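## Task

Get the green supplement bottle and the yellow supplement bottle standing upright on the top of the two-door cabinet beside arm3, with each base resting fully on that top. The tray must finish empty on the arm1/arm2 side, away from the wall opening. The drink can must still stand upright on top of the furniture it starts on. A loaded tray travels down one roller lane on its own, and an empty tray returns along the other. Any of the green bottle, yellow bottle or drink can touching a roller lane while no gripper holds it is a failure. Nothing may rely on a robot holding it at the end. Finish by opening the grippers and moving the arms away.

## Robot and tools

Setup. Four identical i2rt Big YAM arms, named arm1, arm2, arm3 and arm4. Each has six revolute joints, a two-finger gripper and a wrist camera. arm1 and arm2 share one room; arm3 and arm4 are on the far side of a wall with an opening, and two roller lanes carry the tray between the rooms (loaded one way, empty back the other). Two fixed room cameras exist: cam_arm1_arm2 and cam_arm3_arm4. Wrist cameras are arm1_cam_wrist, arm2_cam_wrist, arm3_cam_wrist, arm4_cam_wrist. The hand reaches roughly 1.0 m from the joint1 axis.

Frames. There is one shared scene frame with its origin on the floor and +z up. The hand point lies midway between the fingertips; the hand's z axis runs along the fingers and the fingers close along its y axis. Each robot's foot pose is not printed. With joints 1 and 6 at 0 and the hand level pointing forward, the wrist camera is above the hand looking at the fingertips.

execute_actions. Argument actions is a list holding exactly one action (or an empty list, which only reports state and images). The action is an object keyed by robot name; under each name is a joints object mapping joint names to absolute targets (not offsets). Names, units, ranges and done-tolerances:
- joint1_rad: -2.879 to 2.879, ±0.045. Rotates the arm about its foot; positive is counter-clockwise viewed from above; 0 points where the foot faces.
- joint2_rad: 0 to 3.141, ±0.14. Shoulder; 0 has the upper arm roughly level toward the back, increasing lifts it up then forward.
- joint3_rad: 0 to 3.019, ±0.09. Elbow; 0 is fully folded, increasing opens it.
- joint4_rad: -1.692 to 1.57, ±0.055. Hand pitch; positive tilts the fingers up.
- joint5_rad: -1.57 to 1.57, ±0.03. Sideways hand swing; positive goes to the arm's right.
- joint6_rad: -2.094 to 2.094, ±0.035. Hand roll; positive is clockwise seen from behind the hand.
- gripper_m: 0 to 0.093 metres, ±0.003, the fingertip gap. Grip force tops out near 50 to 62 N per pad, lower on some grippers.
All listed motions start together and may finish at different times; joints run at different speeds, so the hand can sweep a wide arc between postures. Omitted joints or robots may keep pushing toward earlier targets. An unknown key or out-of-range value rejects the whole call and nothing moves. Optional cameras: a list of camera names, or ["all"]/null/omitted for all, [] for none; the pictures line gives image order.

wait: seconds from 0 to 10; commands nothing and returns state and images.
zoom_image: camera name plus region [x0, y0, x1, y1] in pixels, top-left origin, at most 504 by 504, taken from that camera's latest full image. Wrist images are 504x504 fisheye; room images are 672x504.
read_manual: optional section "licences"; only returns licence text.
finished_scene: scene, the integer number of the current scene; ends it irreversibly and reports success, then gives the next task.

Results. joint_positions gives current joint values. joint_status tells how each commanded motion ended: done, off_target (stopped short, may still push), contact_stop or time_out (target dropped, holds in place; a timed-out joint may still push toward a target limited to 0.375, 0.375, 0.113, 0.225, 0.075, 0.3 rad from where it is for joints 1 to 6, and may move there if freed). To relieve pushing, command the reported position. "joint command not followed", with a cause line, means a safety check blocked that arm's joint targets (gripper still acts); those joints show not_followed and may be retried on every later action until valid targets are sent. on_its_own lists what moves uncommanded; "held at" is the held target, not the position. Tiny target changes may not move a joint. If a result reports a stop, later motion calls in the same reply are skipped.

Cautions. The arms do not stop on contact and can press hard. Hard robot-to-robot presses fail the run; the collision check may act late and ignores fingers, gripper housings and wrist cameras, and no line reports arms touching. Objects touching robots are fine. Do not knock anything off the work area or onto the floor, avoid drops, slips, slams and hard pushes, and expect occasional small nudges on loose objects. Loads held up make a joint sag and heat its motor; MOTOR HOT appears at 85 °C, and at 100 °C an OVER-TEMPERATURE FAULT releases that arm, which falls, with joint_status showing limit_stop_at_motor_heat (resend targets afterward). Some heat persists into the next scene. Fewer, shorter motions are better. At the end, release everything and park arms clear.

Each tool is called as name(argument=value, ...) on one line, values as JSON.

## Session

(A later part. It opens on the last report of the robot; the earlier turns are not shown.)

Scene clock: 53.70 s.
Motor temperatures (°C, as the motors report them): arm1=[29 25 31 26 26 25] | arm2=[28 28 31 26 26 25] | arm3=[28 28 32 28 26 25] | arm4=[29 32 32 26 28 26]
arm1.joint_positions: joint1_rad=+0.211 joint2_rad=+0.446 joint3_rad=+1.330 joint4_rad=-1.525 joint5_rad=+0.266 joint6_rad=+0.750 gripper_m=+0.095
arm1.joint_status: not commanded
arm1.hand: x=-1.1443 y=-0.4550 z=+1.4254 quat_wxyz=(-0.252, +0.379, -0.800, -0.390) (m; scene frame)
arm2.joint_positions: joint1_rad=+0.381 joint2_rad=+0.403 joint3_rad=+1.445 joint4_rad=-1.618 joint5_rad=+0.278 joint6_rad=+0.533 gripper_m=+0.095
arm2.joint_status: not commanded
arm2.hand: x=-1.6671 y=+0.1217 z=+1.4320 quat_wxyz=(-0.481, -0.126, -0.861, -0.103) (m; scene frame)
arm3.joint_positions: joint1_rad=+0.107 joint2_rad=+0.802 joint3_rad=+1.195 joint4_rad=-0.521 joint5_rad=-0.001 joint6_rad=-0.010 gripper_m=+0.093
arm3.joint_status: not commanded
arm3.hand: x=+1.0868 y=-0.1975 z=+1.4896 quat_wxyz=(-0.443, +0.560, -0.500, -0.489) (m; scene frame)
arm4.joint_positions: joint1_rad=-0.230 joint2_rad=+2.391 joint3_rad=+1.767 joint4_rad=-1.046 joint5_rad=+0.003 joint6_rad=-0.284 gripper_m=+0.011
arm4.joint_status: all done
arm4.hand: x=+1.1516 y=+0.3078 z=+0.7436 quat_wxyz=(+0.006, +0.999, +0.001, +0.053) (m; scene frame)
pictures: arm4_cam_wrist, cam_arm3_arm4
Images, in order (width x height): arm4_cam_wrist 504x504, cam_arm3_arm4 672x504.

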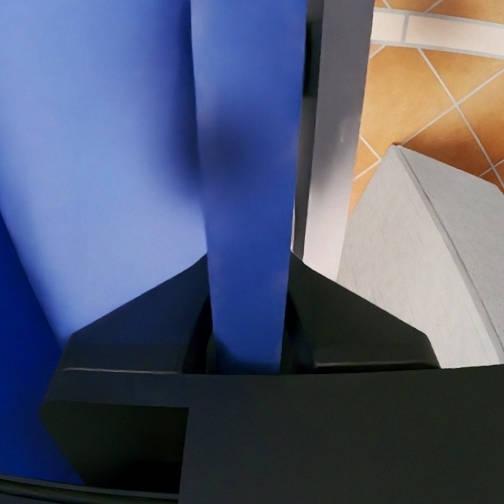

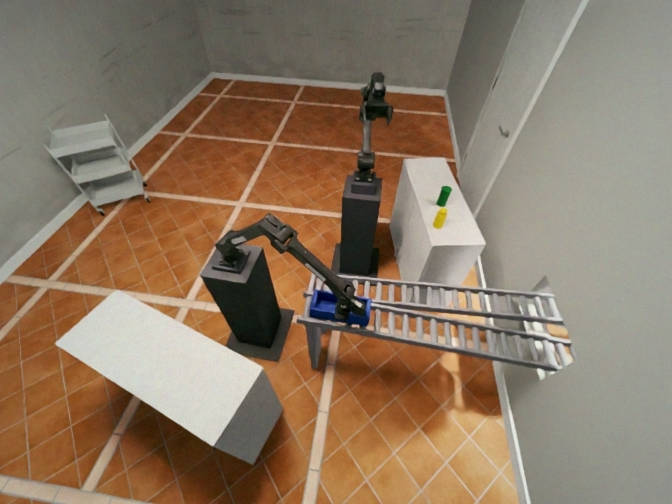

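execute_actions(actions=[{"arm4":{"joints":{"joint2_rad":2.425}}}], cameras=["arm4_cam_wrist"])

execute_actions(actions=[{"arm4":{"joints":{"gripper_m":0.04}}}], cameras=[])

execute_actions(actions=[{"arm4":{"joints":{"joint2_rad":1.9}}}], cameras=[])

wait(seconds=6)

Scene clock: 54.67 s.
Motor temperatures (°C, as the motors report them): arm1=[29 25 31 26 26 25] | arm2=[28 28 31 26 26 25] | arm3=[28 28 32 28 26 25] | arm4=[29 32 32 26 28 26]
arm1.joint_positions: joint1_rad=+0.211 joint2_rad=+0.446 joint3_rad=+1.330 joint4_rad=-1.525 joint5_rad=+0.266 joint6_rad=+0.750 gripper_m=+0.095
arm1.joint_status: not commanded
arm1.hand: x=-1.1443 y=-0.4550 z=+1.4254 quat_wxyz=(-0.252, +0.379, -0.800, -0.390) (m; scene frame)
arm2.joint_positions: joint1_rad=+0.381 joint2_rad=+0.403 joint3_rad=+1.445 joint4_rad=-1.618 joint5_rad=+0.278 joint6_rad=+0.533 gripper_m=+0.095
arm2.joint_status: not commanded
arm2.hand: x=-1.6671 y=+0.1217 z=+1.4320 quat_wxyz=(-0.481, -0.126, -0.861, -0.103) (m; scene frame)
arm3.joint_positions: joint1_rad=+0.107 joint2_rad=+0.802 joint3_rad=+1.195 joint4_rad=-0.521 joint5_rad=-0.001 joint6_rad=-0.010 gripper_m=+0.093
arm3.joint_status: not commanded
arm3.hand: x=+1.0868 y=-0.1975 z=+1.4896 quat_wxyz=(-0.443, +0.560, -0.500, -0.489) (m; scene frame)
arm4.joint_positions: joint1_rad=-0.230 joint2_rad=+2.411 joint3_rad=+1.769 joint4_rad=-1.047 joint5_rad=+0.004 joint6_rad=-0.281 gripper_m=+0.011
arm4.joint_status: all done
arm4.hand: x=+1.1559 y=+0.3068 z=+0.7322 quat_wxyz=(+0.008, +0.998, +0.000, +0.061) (m; scene frame)
pictures: arm4_cam_wrist
Images, in order (width x height): arm4_cam_wrist 504x504.

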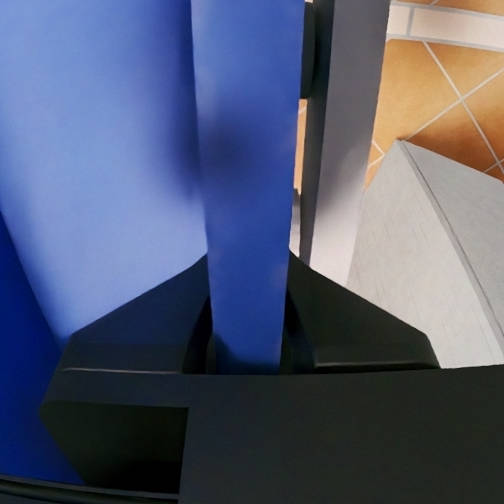

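Scene clock: 55.23 s.
Motor temperatures (°C, as the motors report them): arm1=[29 25 31 26 26 25] | arm2=[28 28 31 26 26 25] | arm3=[28 28 32 28 26 25] | arm4=[29 32 32 26 28 26]
arm1.joint_positions: joint1_rad=+0.211 joint2_rad=+0.446 joint3_rad=+1.330 joint4_rad=-1.525 joint5_rad=+0.266 joint6_rad=+0.750 gripper_m=+0.095
arm1.joint_status: not commanded
arm1.hand: x=-1.1443 y=-0.4550 z=+1.4254 quat_wxyz=(-0.252, +0.379, -0.800, -0.390) (m; scene frame)
arm2.joint_positions: joint1_rad=+0.381 joint2_rad=+0.403 joint3_rad=+1.445 joint4_rad=-1.618 joint5_rad=+0.278 joint6_rad=+0.533 gripper_m=+0.095
arm2.joint_status: not commanded
arm2.hand: x=-1.6671 y=+0.1217 z=+1.4320 quat_wxyz=(-0.481, -0.126, -0.861, -0.103) (m; scene frame)
arm3.joint_positions: joint1_rad=+0.107 joint2_rad=+0.802 joint3_rad=+1.195 joint4_rad=-0.521 joint5_rad=-0.001 joint6_rad=-0.010 gripper_m=+0.093
arm3.joint_status: not commanded
arm3.hand: x=+1.0868 y=-0.1975 z=+1.4896 quat_wxyz=(-0.443, +0.560, -0.500, -0.489) (m; scene frame)
arm4.joint_positions: joint1_rad=-0.230 joint2_rad=+2.411 joint3_rad=+1.769 joint4_rad=-1.047 joint5_rad=+0.003 joint6_rad=-0.281 gripper_m=+0.040
arm4.joint_status: all done
arm4.hand: x=+1.1558 y=+0.3067 z=+0.7322 quat_wxyz=(+0.009, +0.998, +0.000, +0.061) (m; scene frame)
pictures: none
No camera images: the call's "cameras" was empty. Leave "cameras" out to get every camera's image.

Scene clock: 57.10 s.
Motor temperatures (°C, as the motors report them): arm1=[29 25 31 26 26 25] | arm2=[28 28 31 26 26 25] | arm3=[28 28 32 28 26 25] | arm4=[29 32 33 26 28 26]
arm1.joint_positions: joint1_rad=+0.211 joint2_rad=+0.446 joint3_rad=+1.330 joint4_rad=-1.525 joint5_rad=+0.266 joint6_rad=+0.750 gripper_m=+0.095
arm1.joint_status: not commanded
arm1.hand: x=-1.1443 y=-0.4550 z=+1.4254 quat_wxyz=(-0.252, +0.379, -0.800, -0.390) (m; scene frame)
arm2.joint_positions: joint1_rad=+0.381 joint2_rad=+0.403 joint3_rad=+1.445 joint4_rad=-1.618 joint5_rad=+0.278 joint6_rad=+0.533 gripper_m=+0.095
arm2.joint_status: not commanded
arm2.hand: x=-1.6671 y=+0.1217 z=+1.4320 quat_wxyz=(-0.481, -0.126, -0.861, -0.103) (m; scene frame)
arm3.joint_positions: joint1_rad=+0.107 joint2_rad=+0.802 joint3_rad=+1.195 joint4_rad=-0.521 joint5_rad=-0.001 joint6_rad=-0.010 gripper_m=+0.093
arm3.joint_status: not commanded
arm3.hand: x=+1.0868 y=-0.1975 z=+1.4896 quat_wxyz=(-0.443, +0.560, -0.500, -0.489) (m; scene frame)
arm4.joint_positions: joint1_rad=-0.230 joint2_rad=+1.903 joint3_rad=+1.793 joint4_rad=-1.045 joint5_rad=+0.003 joint6_rad=-0.281 gripper_m=+0.040
arm4.joint_status: all done
arm4.hand: x=+1.0932 y=+0.3196 z=+1.0708 quat_wxyz=(-0.064, +0.979, +0.001, -0.193) (m; scene frame)
pictures: none
No camera images: the call's "cameras" was empty. Leave "cameras" out to get every camera's image.

Scene clock: 63.10 s.
Motor temperatures (°C, as the motors report them): arm1=[29 25 32 26 26 25] | arm2=[28 28 31 26 26 25] | arm3=[28 27 32 28 26 25] | arm4=[29 32 33 26 28 26]
arm1.joint_positions: joint1_rad=+0.211 joint2_rad=+0.446 joint3_rad=+1.330 joint4_rad=-1.525 joint5_rad=+0.266 joint6_rad=+0.750 gripper_m=+0.095
arm1.joint_status: not commanded
arm1.hand: x=-1.1443 y=-0.4550 z=+1.4254 quat_wxyz=(-0.252, +0.379, -0.800, -0.390) (m; scene frame)
arm2.joint_positions: joint1_rad=+0.381 joint2_rad=+0.403 joint3_rad=+1.445 joint4_rad=-1.618 joint5_rad=+0.278 joint6_rad=+0.533 gripper_m=+0.095
arm2.joint_status: not commanded
arm2.hand: x=-1.6671 y=+0.1217 z=+1.4320 quat_wxyz=(-0.481, -0.126, -0.861, -0.103) (m; scene frame)
arm3.joint_positions: joint1_rad=+0.107 joint2_rad=+0.802 joint3_rad=+1.195 joint4_rad=-0.521 joint5_rad=-0.001 joint6_rad=-0.010 gripper_m=+0.093
arm3.joint_status: not commanded
arm3.hand: x=+1.0868 y=-0.1975 z=+1.4896 quat_wxyz=(-0.443, +0.560, -0.500, -0.489) (m; scene frame)
arm4.joint_positions: joint1_rad=-0.230 joint2_rad=+1.903 joint3_rad=+1.793 joint4_rad=-1.045 joint5_rad=+0.003 joint6_rad=-0.281 gripper_m=+0.040
arm4.joint_status: all done
arm4.hand: x=+1.0932 y=+0.3196 z=+1.0708 quat_wxyz=(-0.064, +0.979, +0.001, -0.193) (m; scene frame)
wait: 6.00 s; at rest by 0.27 s
pictures: arm1_cam_wrist, arm2_cam_wrist, arm3_cam_wrist, arm4_cam_wrist, cam_arm1_arm2, cam_arm3_arm4
Images, in order (width x height): arm1_cam_wrist 504x504, arm2_cam_wrist 504x504, arm3_cam_wrist 504x504, arm4_cam_wrist 504x504, cam_arm1_arm2 672x504, cam_arm3_arm4 672x504.

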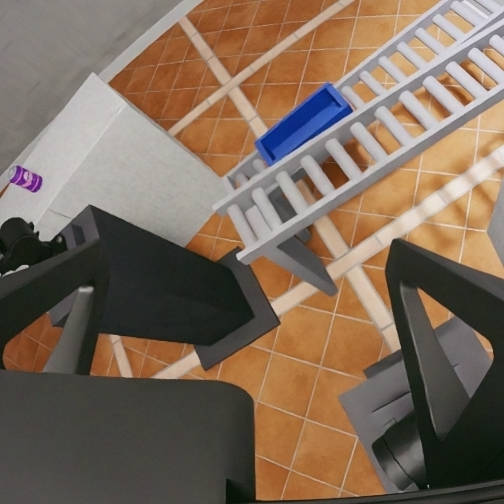

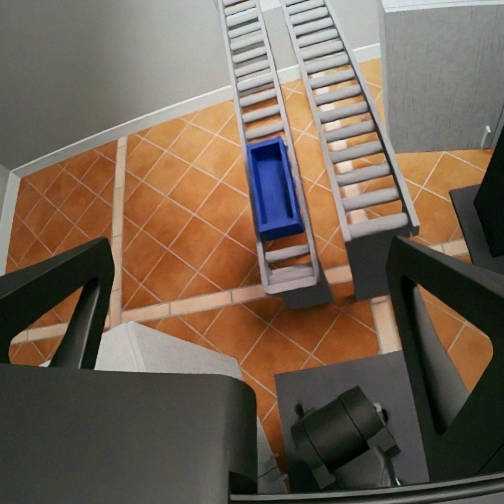

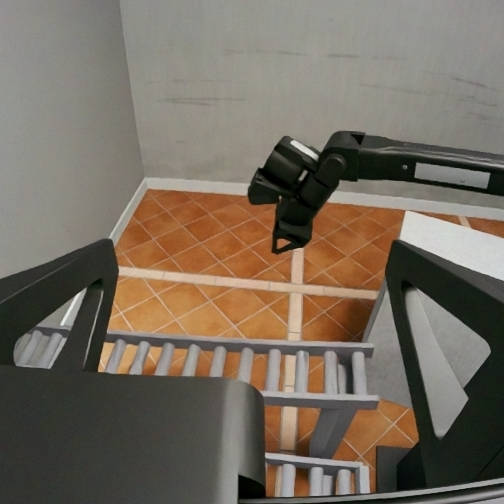

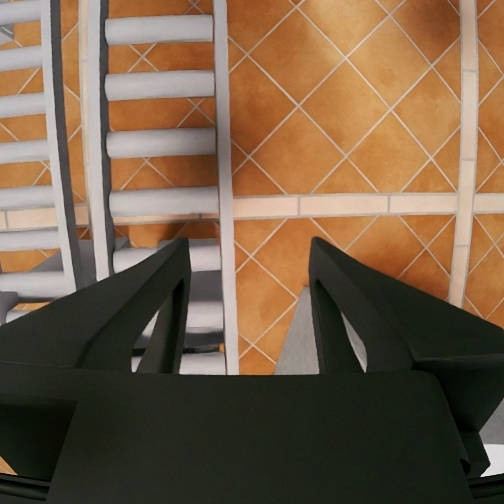

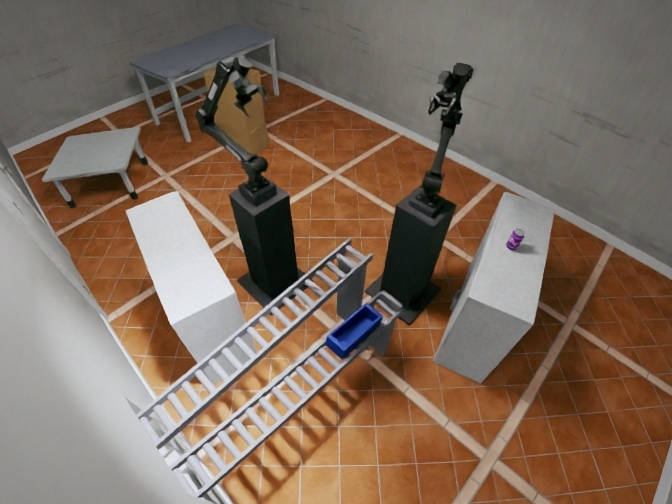

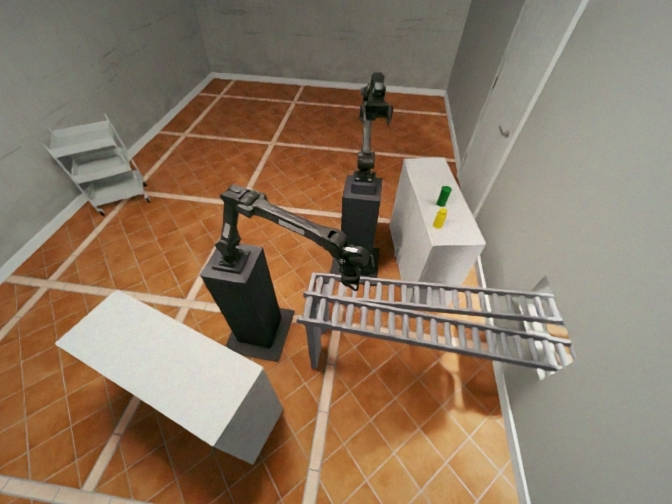

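wait(seconds=2)

finished_scene(scene=1)

Scene clock: 65.20 s.
Motor temperatures (°C, as the motors report them): arm1=[29 25 32 26 26 25] | arm2=[28 28 31 26 26 25] | arm3=[28 27 32 28 26 25] | arm4=[29 32 34 26 28 26]
arm1.joint_positions: joint1_rad=+0.211 joint2_rad=+0.446 joint3_rad=+1.330 joint4_rad=-1.525 joint5_rad=+0.266 joint6_rad=+0.750 gripper_m=+0.095
arm1.joint_status: not commanded
arm1.hand: x=-1.1443 y=-0.4550 z=+1.4254 quat_wxyz=(-0.252, +0.379, -0.800, -0.390) (m; scene frame)
arm2.joint_positions: joint1_rad=+0.381 joint2_rad=+0.403 joint3_rad=+1.445 joint4_rad=-1.618 joint5_rad=+0.278 joint6_rad=+0.533 gripper_m=+0.095
arm2.joint_status: not commanded
arm2.hand: x=-1.6671 y=+0.1217 z=+1.4320 quat_wxyz=(-0.481, -0.126, -0.861, -0.103) (m; scene frame)
arm3.joint_positions: joint1_rad=+0.107 joint2_rad=+0.802 joint3_rad=+1.195 joint4_rad=-0.521 joint5_rad=-0.001 joint6_rad=-0.010 gripper_m=+0.093
arm3.joint_status: not commanded
arm3.hand: x=+1.0868 y=-0.1975 z=+1.4896 quat_wxyz=(-0.443, +0.560, -0.500, -0.489) (m; scene frame)
arm4.joint_positions: joint1_rad=-0.230 joint2_rad=+1.903 joint3_rad=+1.793 joint4_rad=-1.045 joint5_rad=+0.003 joint6_rad=-0.281 gripper_m=+0.040
arm4.joint_status: all done
arm4.hand: x=+1.0932 y=+0.3196 z=+1.0708 quat_wxyz=(-0.064, +0.979, +0.001, -0.193) (m; scene frame)
wait: 2.00 s; at rest by 0.17 s
pictures: arm1_cam_wrist, arm2_cam_wrist, arm3_cam_wrist, arm4_cam_wrist, cam_arm1_arm2, cam_arm3_arm4
Images, in order (width x height): arm1_cam_wrist 504x504, arm2_cam_wrist 504x504, arm3_cam_wrist 504x504, arm4_cam_wrist 504x504, cam_arm1_arm2 672x504, cam_arm3_arm4 672x504.

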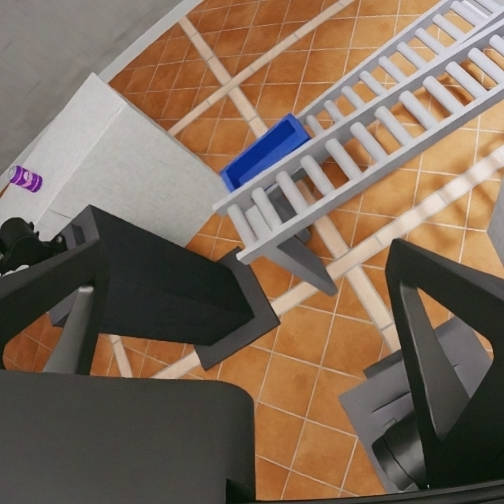

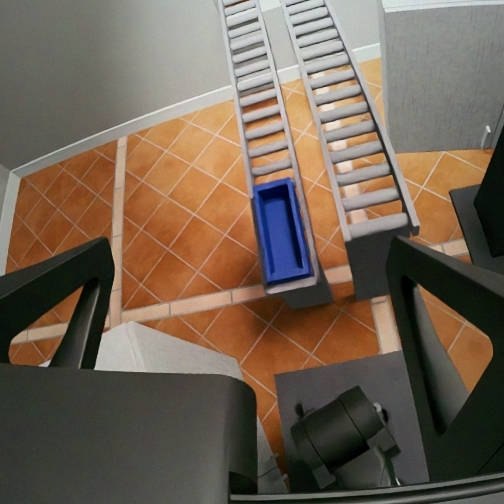

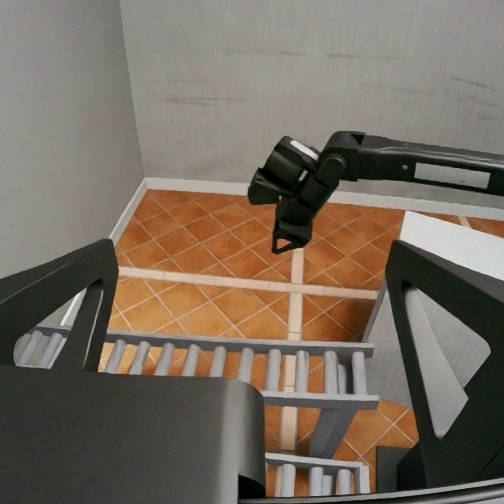

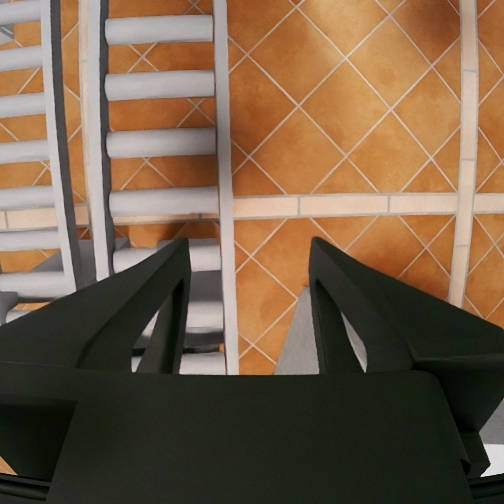

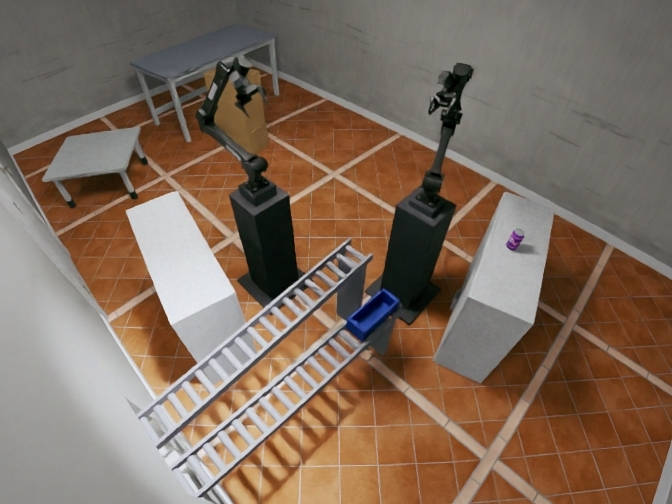

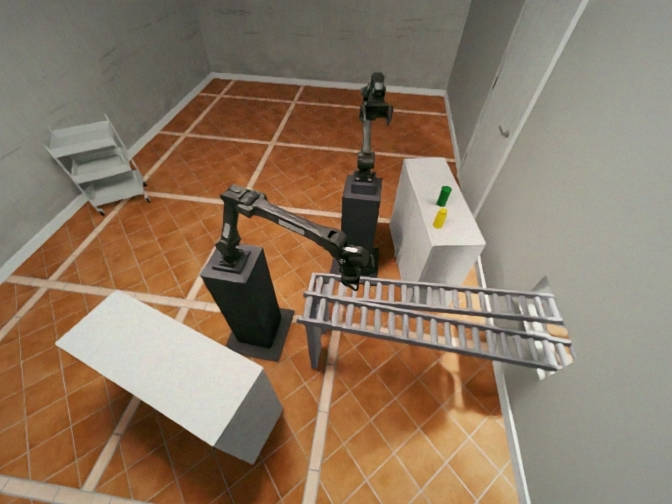

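The scene is finished: the task was done.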